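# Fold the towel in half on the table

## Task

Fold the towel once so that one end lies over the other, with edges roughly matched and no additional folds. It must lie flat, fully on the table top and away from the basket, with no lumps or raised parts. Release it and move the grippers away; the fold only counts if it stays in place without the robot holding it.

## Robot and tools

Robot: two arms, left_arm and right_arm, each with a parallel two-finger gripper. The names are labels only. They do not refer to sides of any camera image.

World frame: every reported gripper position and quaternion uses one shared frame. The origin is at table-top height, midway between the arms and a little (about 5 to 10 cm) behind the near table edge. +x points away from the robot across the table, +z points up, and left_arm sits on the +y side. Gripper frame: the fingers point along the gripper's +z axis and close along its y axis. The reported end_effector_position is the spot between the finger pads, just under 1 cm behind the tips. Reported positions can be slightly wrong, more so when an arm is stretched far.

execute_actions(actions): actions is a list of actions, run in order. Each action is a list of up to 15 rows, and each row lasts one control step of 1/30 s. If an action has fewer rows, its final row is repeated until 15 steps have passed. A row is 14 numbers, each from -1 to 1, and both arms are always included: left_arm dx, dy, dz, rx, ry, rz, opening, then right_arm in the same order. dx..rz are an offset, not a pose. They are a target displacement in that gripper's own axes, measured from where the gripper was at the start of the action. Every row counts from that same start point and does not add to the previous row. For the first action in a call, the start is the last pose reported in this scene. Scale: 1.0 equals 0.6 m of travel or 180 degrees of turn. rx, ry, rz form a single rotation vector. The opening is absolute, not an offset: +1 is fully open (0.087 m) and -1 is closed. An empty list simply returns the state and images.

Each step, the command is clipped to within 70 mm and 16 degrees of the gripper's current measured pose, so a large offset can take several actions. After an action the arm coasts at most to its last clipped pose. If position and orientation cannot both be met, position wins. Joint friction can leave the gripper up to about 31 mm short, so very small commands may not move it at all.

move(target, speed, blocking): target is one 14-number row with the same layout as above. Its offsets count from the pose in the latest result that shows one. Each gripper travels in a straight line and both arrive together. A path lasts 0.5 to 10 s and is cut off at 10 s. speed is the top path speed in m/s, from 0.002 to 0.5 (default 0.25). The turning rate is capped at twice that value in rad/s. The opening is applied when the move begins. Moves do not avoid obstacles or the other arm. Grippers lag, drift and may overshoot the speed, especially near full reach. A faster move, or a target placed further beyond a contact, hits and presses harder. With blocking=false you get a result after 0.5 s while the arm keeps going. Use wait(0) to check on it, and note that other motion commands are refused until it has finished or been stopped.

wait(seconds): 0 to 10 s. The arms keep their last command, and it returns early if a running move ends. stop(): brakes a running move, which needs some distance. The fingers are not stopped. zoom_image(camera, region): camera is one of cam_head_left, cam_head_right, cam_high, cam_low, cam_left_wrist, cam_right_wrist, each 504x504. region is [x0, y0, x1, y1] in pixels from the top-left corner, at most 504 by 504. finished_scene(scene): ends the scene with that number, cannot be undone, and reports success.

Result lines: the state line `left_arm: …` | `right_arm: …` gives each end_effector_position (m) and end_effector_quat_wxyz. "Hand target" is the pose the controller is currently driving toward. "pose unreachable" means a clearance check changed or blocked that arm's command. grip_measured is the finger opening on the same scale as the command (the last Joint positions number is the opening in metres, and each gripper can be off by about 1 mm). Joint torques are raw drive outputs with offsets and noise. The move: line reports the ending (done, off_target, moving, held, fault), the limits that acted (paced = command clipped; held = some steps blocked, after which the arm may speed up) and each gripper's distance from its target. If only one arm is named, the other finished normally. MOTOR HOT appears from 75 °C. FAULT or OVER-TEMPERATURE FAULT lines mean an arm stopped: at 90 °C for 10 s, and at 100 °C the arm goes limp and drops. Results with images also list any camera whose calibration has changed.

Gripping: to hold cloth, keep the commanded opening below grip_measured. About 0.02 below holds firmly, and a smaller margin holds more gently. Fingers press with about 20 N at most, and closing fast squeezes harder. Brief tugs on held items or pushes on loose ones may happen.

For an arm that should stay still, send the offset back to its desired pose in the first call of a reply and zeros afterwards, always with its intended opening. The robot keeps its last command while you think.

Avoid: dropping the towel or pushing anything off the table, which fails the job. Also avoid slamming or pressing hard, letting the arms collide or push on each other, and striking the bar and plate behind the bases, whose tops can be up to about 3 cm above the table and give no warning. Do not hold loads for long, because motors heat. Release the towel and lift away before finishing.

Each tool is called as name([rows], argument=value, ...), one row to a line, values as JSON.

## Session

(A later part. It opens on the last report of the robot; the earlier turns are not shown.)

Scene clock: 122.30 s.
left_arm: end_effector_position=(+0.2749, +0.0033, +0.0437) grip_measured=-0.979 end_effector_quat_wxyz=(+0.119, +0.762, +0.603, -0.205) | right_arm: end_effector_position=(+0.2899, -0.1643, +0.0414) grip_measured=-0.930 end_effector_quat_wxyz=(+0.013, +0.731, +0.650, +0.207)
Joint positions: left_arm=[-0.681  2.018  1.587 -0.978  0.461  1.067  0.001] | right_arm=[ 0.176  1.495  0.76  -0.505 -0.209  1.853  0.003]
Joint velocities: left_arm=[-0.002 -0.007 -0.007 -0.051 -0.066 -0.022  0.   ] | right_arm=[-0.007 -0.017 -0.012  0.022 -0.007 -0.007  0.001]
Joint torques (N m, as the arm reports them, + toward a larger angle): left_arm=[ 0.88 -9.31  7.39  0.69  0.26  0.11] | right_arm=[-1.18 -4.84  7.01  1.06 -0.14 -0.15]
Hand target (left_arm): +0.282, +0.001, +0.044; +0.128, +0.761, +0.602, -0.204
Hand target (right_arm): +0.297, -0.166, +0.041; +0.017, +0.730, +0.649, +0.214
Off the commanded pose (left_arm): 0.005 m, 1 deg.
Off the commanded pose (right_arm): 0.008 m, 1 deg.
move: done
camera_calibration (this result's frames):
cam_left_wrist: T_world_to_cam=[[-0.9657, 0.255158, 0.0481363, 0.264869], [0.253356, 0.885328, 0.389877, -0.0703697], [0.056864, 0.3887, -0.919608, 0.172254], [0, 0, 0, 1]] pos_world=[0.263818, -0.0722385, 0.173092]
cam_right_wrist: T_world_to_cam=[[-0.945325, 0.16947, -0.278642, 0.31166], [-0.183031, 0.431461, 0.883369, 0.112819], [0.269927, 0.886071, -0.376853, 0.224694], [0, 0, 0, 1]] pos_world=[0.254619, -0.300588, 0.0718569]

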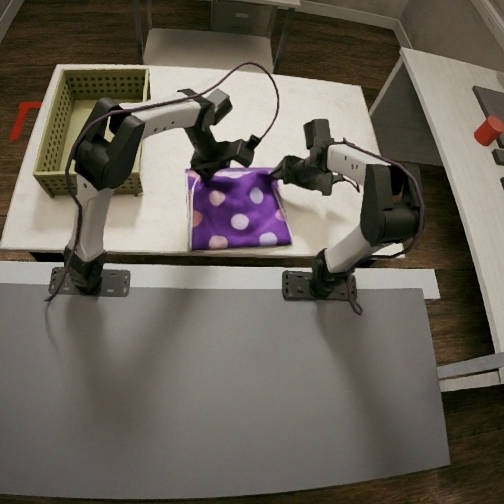

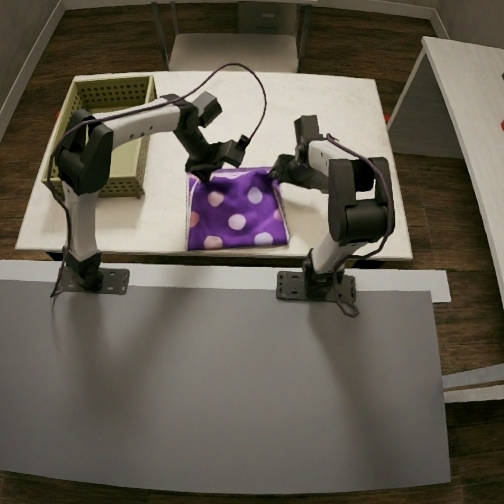

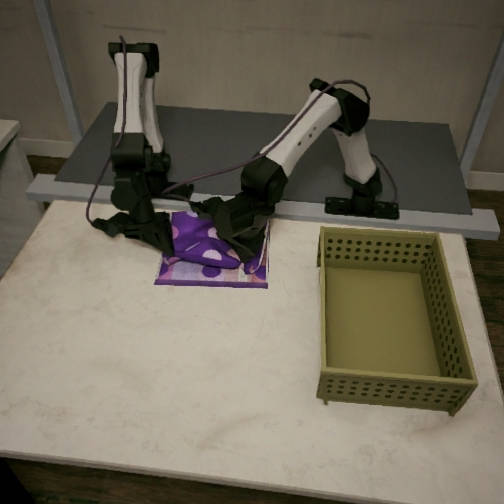

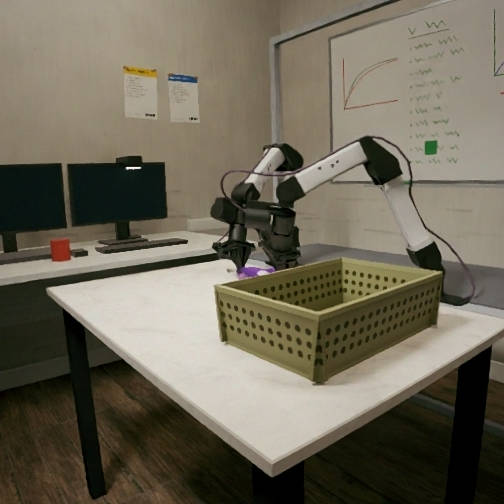

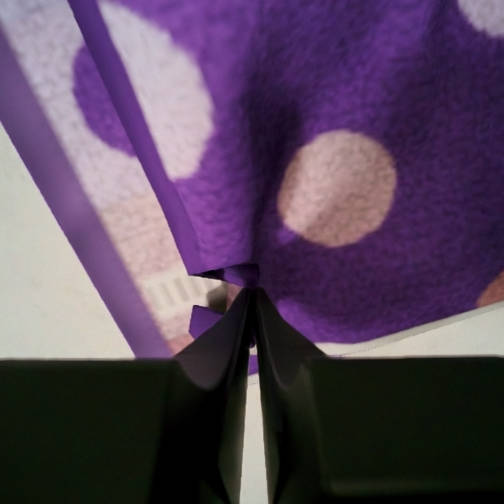

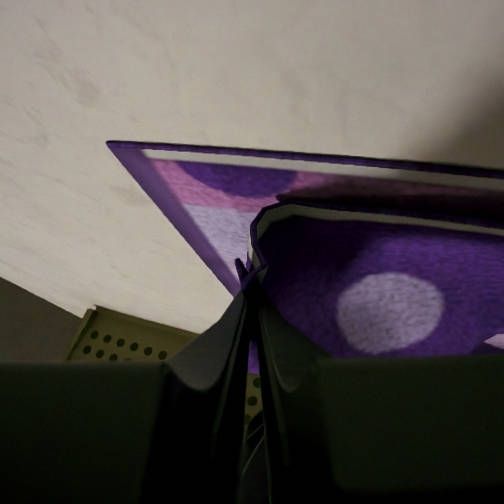

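move(target=[0.005,0.065,-0.003,0,0,0,-1,-0.035,0.03,0.015,0,0,0,-1], speed=0.04)

move(target=[0,0,0,0,0,0,-0.4,0,0,0,0,0,0,-0.4])

move(target=[0,0.06,-0.02,0,0,0,-0.4,0,0.06,0,0,0,0,-0.4], speed=0.05)

move(target=[0,0.03,-0.2,0,0,0,-0.4,-0.1,0.05,-0.2,0,0,0,-0.4], speed=0.15)

Scene clock: 124.23 s.
left_arm: end_effector_position=(+0.3087, -0.0024, +0.0395) grip_measured=-0.979 end_effector_quat_wxyz=(+0.118, +0.763, +0.603, -0.202) | right_arm: end_effector_position=(+0.2962, -0.1829, +0.0287) grip_measured=-0.930 end_effector_quat_wxyz=(+0.006, +0.735, +0.650, +0.194)
Joint positions: left_arm=[-0.643  2.146  1.766 -1.049  0.461  1.112  0.001] | right_arm=[ 0.102  1.562  0.779 -0.502 -0.228  1.782  0.003]
Joint velocities: left_arm=[-0.032  0.012  0.022 -0.037 -0.066  0.022 -0.001] | right_arm=[-0.012 -0.007  0.002 -0.037 -0.022 -0.037 -0.   ]
Joint torques (N m, as the arm reports them, + toward a larger angle): left_arm=[  1.03 -10.22   8.42   0.43   0.26   0.1 ] | right_arm=[-1.18 -5.28  8.37  0.96 -0.16 -0.16]
Hand target (left_arm): +0.313, -0.002, +0.041; +0.120, +0.762, +0.603, -0.204
Hand target (right_arm): +0.308, -0.185, +0.033; +0.013, +0.731, +0.650, +0.207
Off the commanded pose (left_arm): 0.005 m, 0 deg.
Off the commanded pose (right_arm): 0.013 m, 2 deg.
move: off_target (right_arm)
camera_calibration (this result's frames):
cam_left_wrist: T_world_to_cam=[[-0.965428, 0.256546, 0.0461915, 0.299147], [0.253523, 0.882883, 0.395276, -0.0724503], [0.0606247, 0.393321, -0.9174, 0.167437], [0, 0, 0, 1]] pos_world=[0.297022, -0.0786361, 0.168426]
cam_right_wrist: T_world_to_cam=[[-0.952731, 0.170565, -0.251417, 0.318881], [-0.15556, 0.436961, 0.885927, 0.12603], [0.260967, 0.883161, -0.389773, 0.237218], [0, 0, 0, 1]] pos_world=[0.261507, -0.318961, 0.06098]

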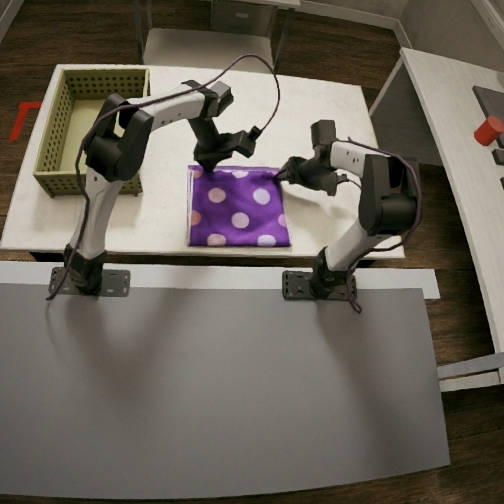

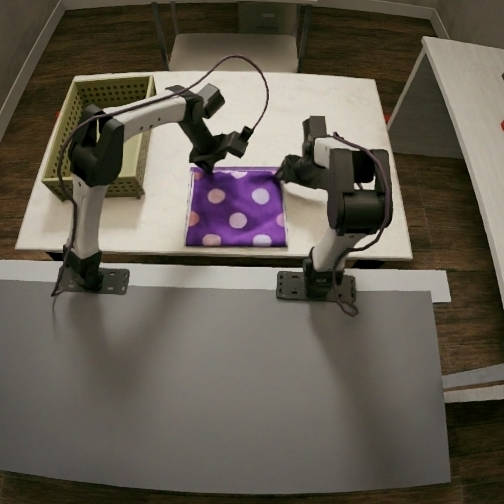

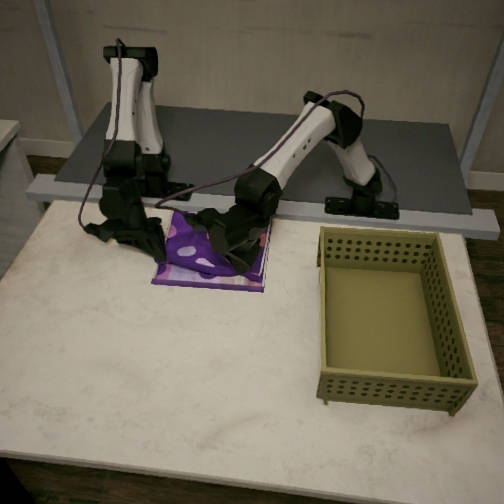

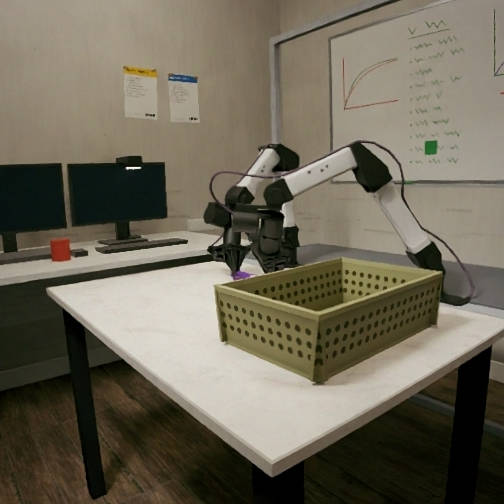

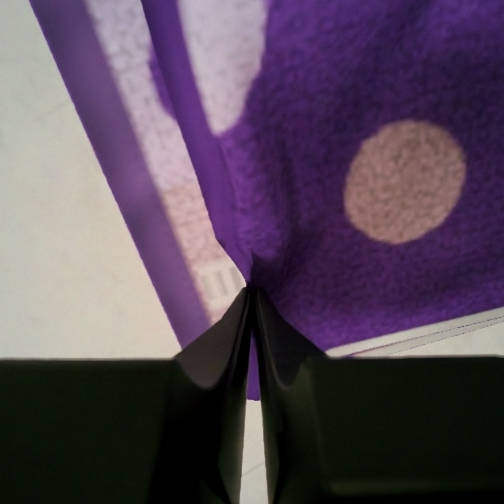

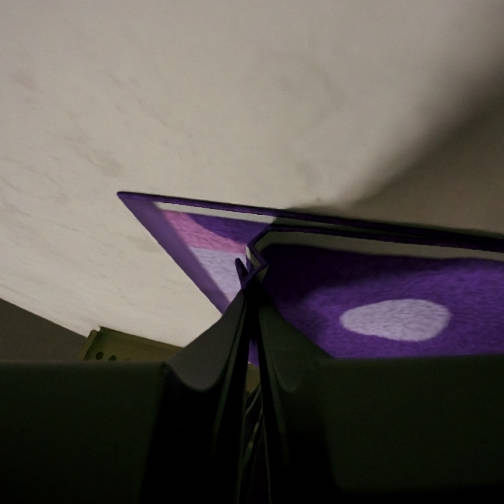

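Scene clock: 124.73 s.
left_arm: end_effector_position=(+0.3087, -0.0024, +0.0395) grip_measured=-0.400 end_effector_quat_wxyz=(+0.118, +0.763, +0.603, -0.202) | right_arm: end_effector_position=(+0.2962, -0.1828, +0.0287) grip_measured=-0.400 end_effector_quat_wxyz=(+0.006, +0.735, +0.650, +0.194)
Joint positions: left_arm=[-0.643  2.146  1.766 -1.049  0.461  1.112  0.026] | right_arm=[ 0.102  1.562  0.779 -0.502 -0.228  1.782  0.026]
Joint velocities: left_arm=[-0.002  0.007  0.002 -0.095  0.081 -0.037 -0.   ] | right_arm=[ 0.002 -0.002 -0.017 -0.037  0.022 -0.051  0.   ]
Joint torques (N m, as the arm reports them, + toward a larger angle): left_arm=[  0.14 -11.23   6.25   0.57   0.23   0.01] | right_arm=[-0.14 -6.94  6.3   0.77 -0.07 -0.04]
Hand target (left_arm): +0.309, -0.002, +0.039; +0.118, +0.763, +0.603, -0.202
Hand target (right_arm): +0.296, -0.183, +0.029; +0.006, +0.735, +0.650, +0.194
Off the commanded pose (left_arm): 0.000 m, 0 deg.
Off the commanded pose (right_arm): 0.000 m, 0 deg.
move: done
camera_calibration (this result's frames):
cam_left_wrist: T_world_to_cam=[[-0.965428, 0.256546, 0.0461915, 0.299147], [0.253523, 0.882883, 0.395276, -0.0724503], [0.0606247, 0.393321, -0.9174, 0.167437], [0, 0, 0, 1]] pos_world=[0.297022, -0.0786361, 0.168426]
cam_right_wrist: T_world_to_cam=[[-0.952756, 0.170542, -0.251338, 0.318867], [-0.155596, 0.436621, 0.886088, 0.125919], [0.260855, 0.883333, -0.389458, 0.237234], [0, 0, 0, 1]] pos_world=[0.261511, -0.318916, 0.0609603]

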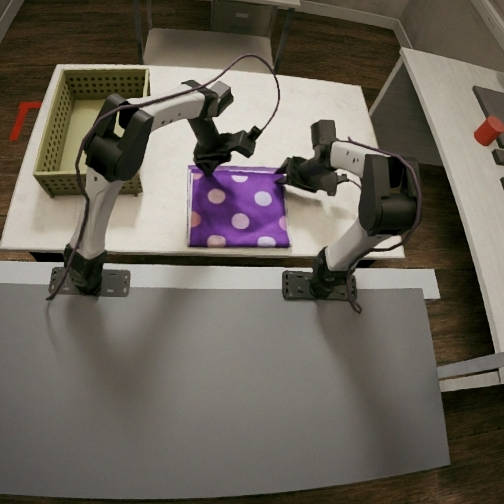

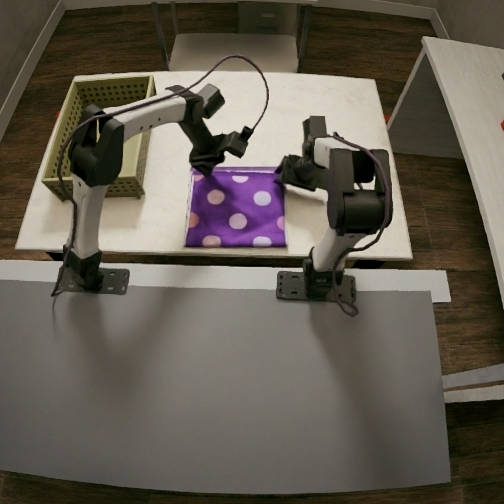

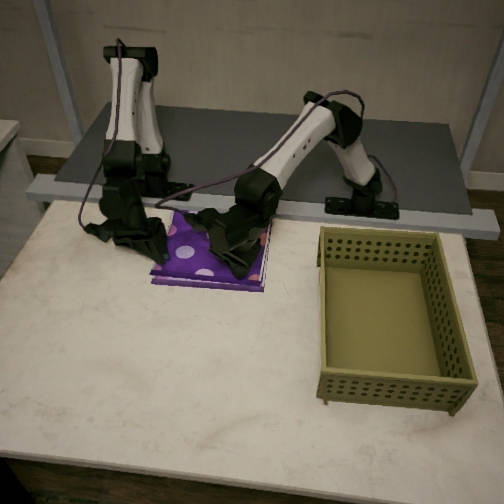

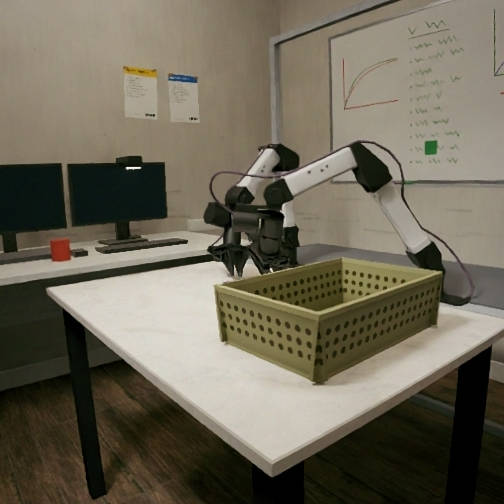

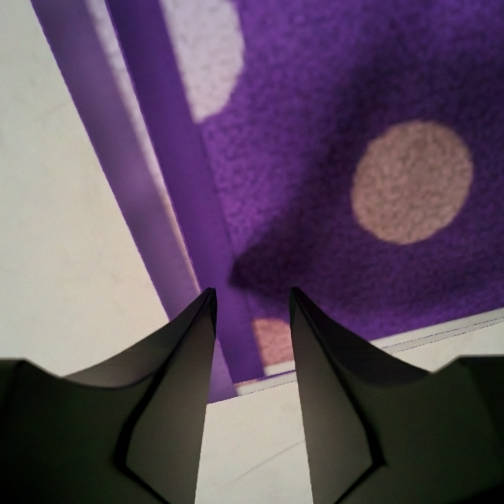

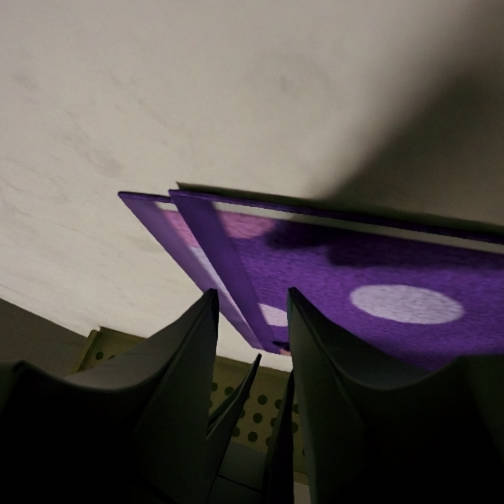

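Scene clock: 125.97 s.
left_arm: end_effector_position=(+0.3406, -0.0058, +0.0466) grip_measured=-0.400 end_effector_quat_wxyz=(+0.116, +0.764, +0.602, -0.200) | right_arm: end_effector_position=(+0.3254, -0.1857, +0.0373) grip_measured=-0.400 end_effector_quat_wxyz=(+0.007, +0.735, +0.650, +0.193)
Joint positions: left_arm=[-0.607  2.275  2.006 -1.181  0.461  1.154  0.026] | right_arm=[ 0.088  1.654  0.912 -0.546 -0.228  1.769  0.026]
Joint velocities: left_arm=[-0.007  0.012  0.002 -0.007 -0.051  0.007  0.001] | right_arm=[ 0.002 -0.007 -0.007 -0.007 -0.007 -0.022 -0.   ]
Joint torques (N m, as the arm reports them, + toward a larger angle): left_arm=[  0.91 -11.16   8.38   0.41   0.23   0.06] | right_arm=[-1.15 -6.39  8.41  0.7  -0.16 -0.16]
Hand target (left_arm): +0.345, -0.006, +0.048; +0.119, +0.763, +0.603, -0.202
Hand target (right_arm): +0.330, -0.188, +0.038; +0.006, +0.735, +0.650, +0.194
Off the commanded pose (left_arm): 0.005 m, 0 deg.
Off the commanded pose (right_arm): 0.006 m, 0 deg.
move: done
camera_calibration (this result's frames):
cam_left_wrist: T_world_to_cam=[[-0.965013, 0.257976, 0.0468812, 0.330298], [0.25476, 0.880223, 0.400381, -0.0810011], [0.0620231, 0.398317, -0.915149, 0.172784], [0, 0, 0, 1]] pos_world=[0.328662, -0.0827328, 0.175069]
cam_right_wrist: T_world_to_cam=[[-0.952423, 0.17094, -0.25233, 0.349283], [-0.155377, 0.439918, 0.884494, 0.124671], [0.2622, 0.881619, -0.392428, 0.234919], [0, 0, 0, 1]] pos_world=[0.29044, -0.32166, 0.0700526]

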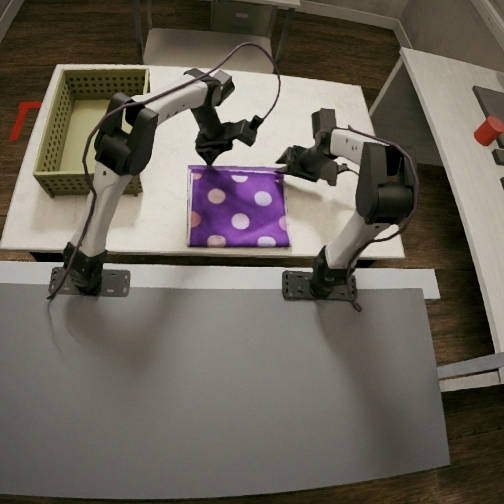

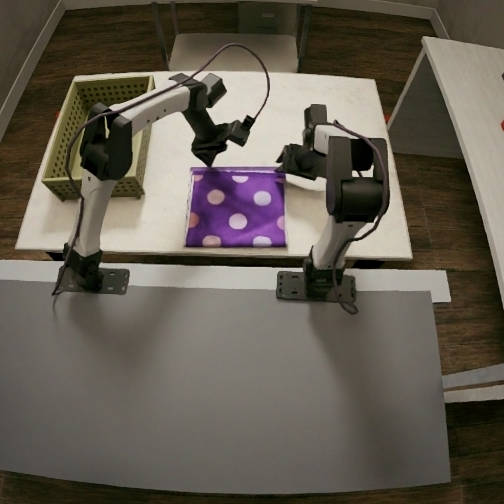

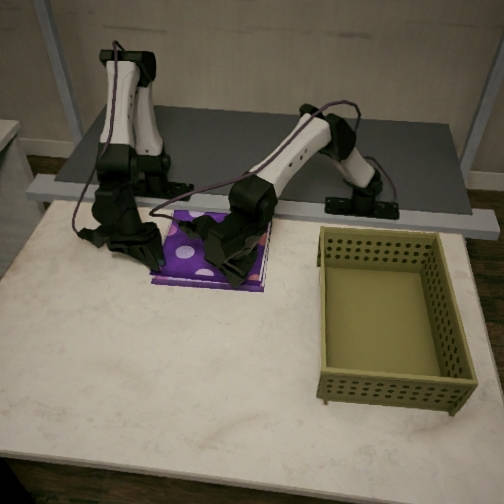

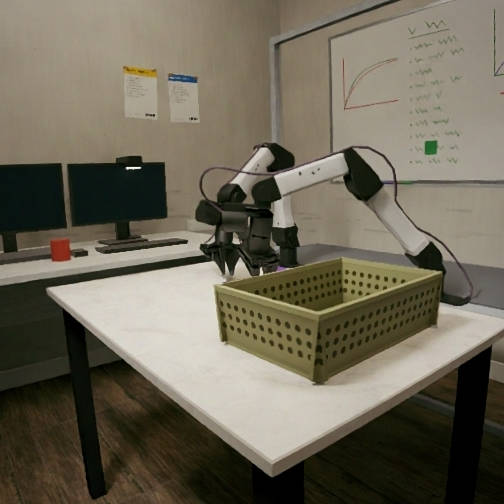

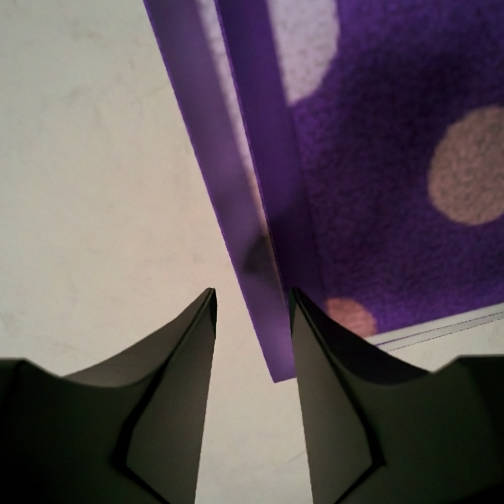

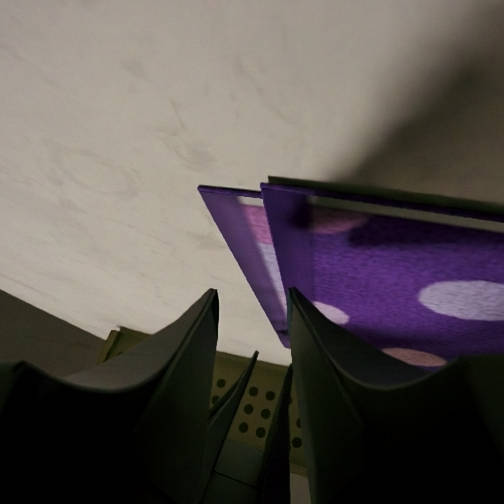

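Scene clock: 127.57 s.
left_arm: end_effector_position=(+0.3746, +0.0403, +0.1321) grip_measured=-0.400 end_effector_quat_wxyz=(+0.137, +0.756, +0.612, -0.188) | right_arm: end_effector_position=(+0.3108, -0.2732, +0.1312) grip_measured=-0.400 end_effector_quat_wxyz=(-0.001, +0.739, +0.648, +0.185)
Joint positions: left_arm=[-0.482  2.338  2.458 -1.575  0.462  1.255  0.026] | right_arm=[-0.22   1.576  1.236 -1.052 -0.297  1.463  0.026]
Joint velocities: left_arm=[-0.007  0.027  0.002  0.037  0.022  0.007 -0.   ] | right_arm=[-0.007  0.002  0.002  0.022  0.007  0.037  0.   ]
Joint torques (N m, as the arm reports them, + toward a larger angle): left_arm=[  0.61 -14.15   7.9    0.42   0.3    0.09] | right_arm=[-0.9  -8.39  8.81  0.55 -0.22 -0.16]
Hand target (left_arm): +0.376, +0.041, +0.152; +0.159, +0.758, +0.606, -0.182
Hand target (right_arm): +0.314, -0.275, +0.140; +0.007, +0.735, +0.649, +0.194
Off the commanded pose (left_arm): 0.021 m, 3 deg.
Off the commanded pose (right_arm): 0.010 m, 1 deg.
joint sent to its limit (left arm) — the command would take joint 4 (wrist pitch) past its lower limit, so that joint was sent only as far as its limit.
move: off_target (left_arm)
camera_calibration (this result's frames):
cam_left_wrist: T_world_to_cam=[[-0.97434, 0.225019, 0.00536402, 0.357505], [0.208594, 0.893752, 0.39711, -0.147363], [0.0845631, 0.388039, -0.917755, 0.222862], [0, 0, 0, 1]] pos_world=[0.360225, -0.0352189, 0.261134]
cam_right_wrist: T_world_to_cam=[[-0.957169, 0.176323, -0.229648, 0.374025], [-0.132438, 0.438693, 0.888825, 0.0698613], [0.257465, 0.881169, -0.396551, 0.35451], [0, 0, 0, 1]] pos_world=[0.275983, -0.40898, 0.164381]

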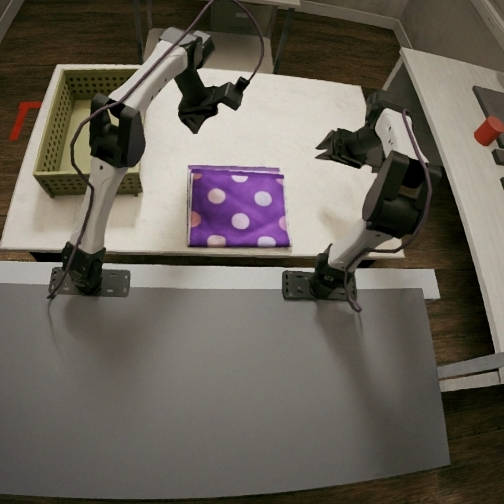

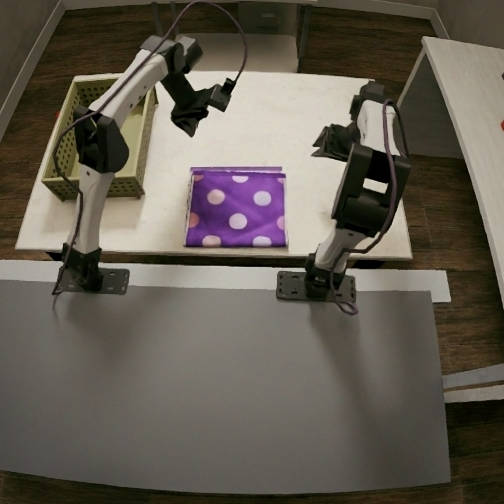

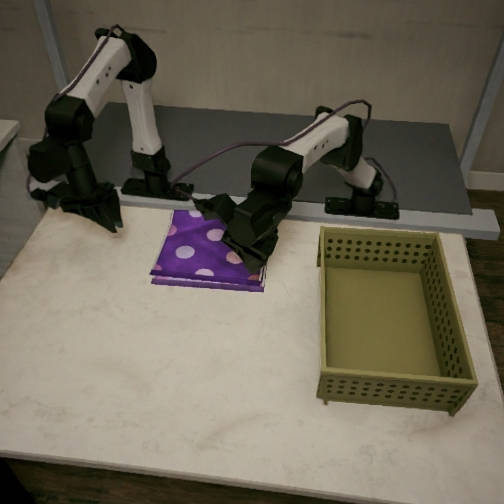

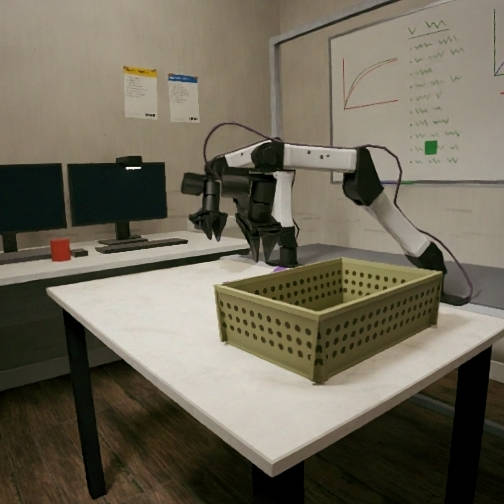

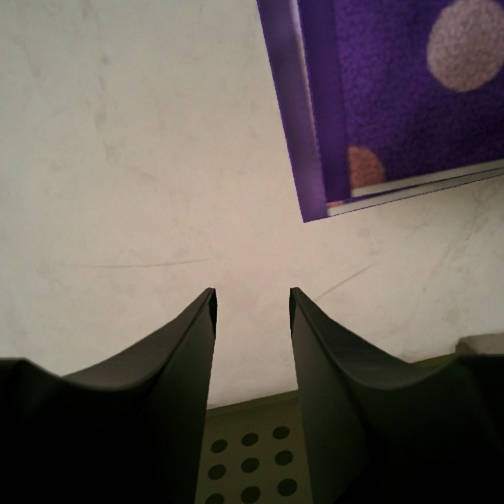

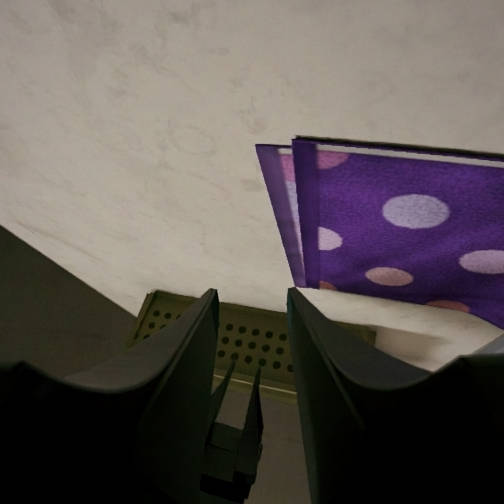

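execute_actions(actions=[])

Scene clock: 128.20 s.
left_arm: end_effector_position=(+0.3746, +0.0403, +0.1321) grip_measured=-0.400 end_effector_quat_wxyz=(+0.137, +0.756, +0.612, -0.188) | right_arm: end_effector_position=(+0.3105, -0.2730, +0.1311) grip_measured=-0.400 end_effector_quat_wxyz=(-0.001, +0.739, +0.648, +0.185)
Joint positions: left_arm=[-0.482  2.338  2.458 -1.575  0.462  1.255  0.026] | right_arm=[-0.22   1.576  1.236 -1.053 -0.298  1.462  0.026]
Joint velocities: left_arm=[ 0.002 -0.007 -0.017 -0.022 -0.007 -0.037 -0.   ] | right_arm=[ 0.007 -0.007 -0.007 -0.007 -0.037 -0.007  0.001]
Joint torques (N m, as the arm reports them, + toward a larger angle): left_arm=[  0.71 -14.12   7.91   0.38   0.25   0.07] | right_arm=[-0.88 -8.39  8.8   0.54 -0.23 -0.15]
Hand target (left_arm): +0.376, +0.041, +0.152; +0.159, +0.758, +0.606, -0.182
Hand target (right_arm): +0.314, -0.275, +0.140; +0.007, +0.735, +0.649, +0.195
Off the commanded pose (left_arm): 0.021 m, 3 deg.
Off the commanded pose (right_arm): 0.010 m, 1 deg.
camera_calibration (this result's frames):
cam_left_wrist: T_world_to_cam=[[-0.97434, 0.225019, 0.00536402, 0.357505], [0.208594, 0.893752, 0.39711, -0.147363], [0.0845631, 0.388039, -0.917755, 0.222862], [0, 0, 0, 1]] pos_world=[0.360225, -0.0352189, 0.261134]
cam_right_wrist: T_world_to_cam=[[-0.957539, 0.175294, -0.228891, 0.373456], [-0.1323, 0.438225, 0.889075, 0.069584], [0.256155, 0.881607, -0.396427, 0.354963], [0, 0, 0, 1]] pos_world=[0.275879, -0.408896, 0.164332]

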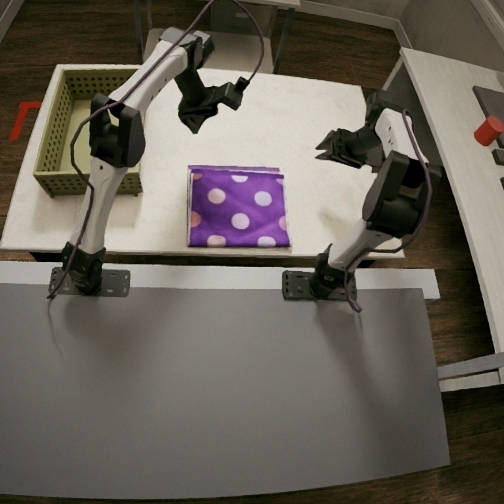

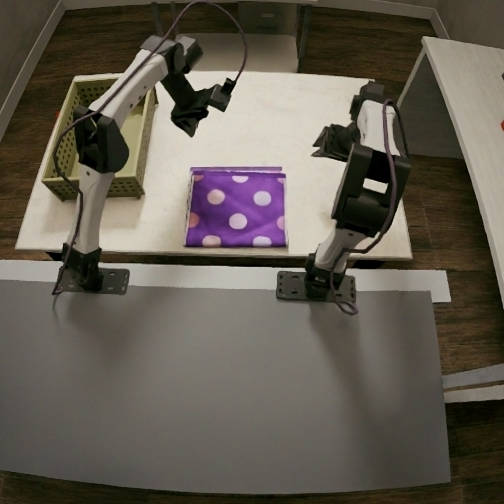

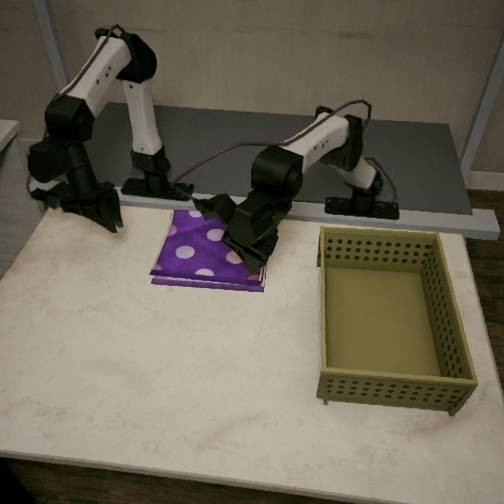

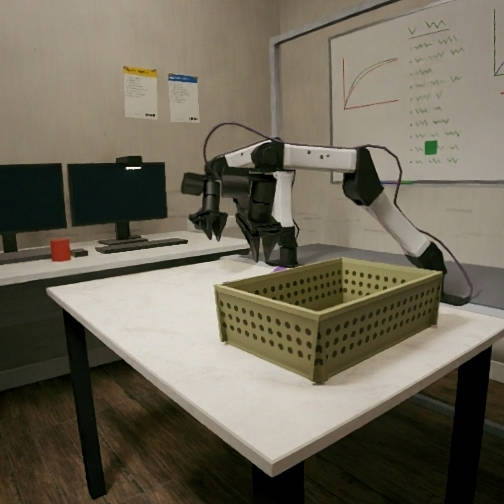

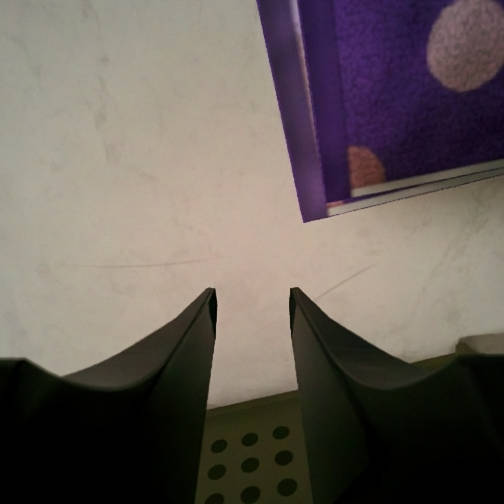

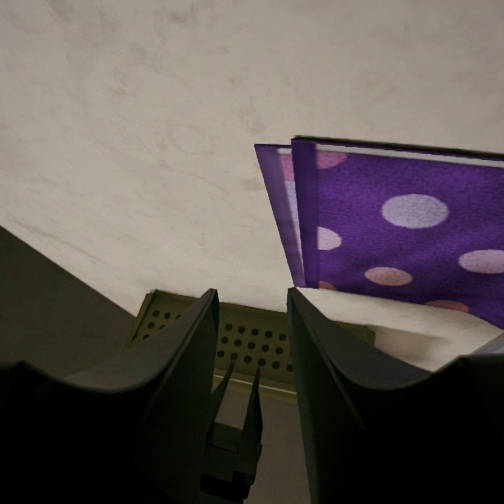

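finished_scene(scene=2)

The scene is finished: the task was done.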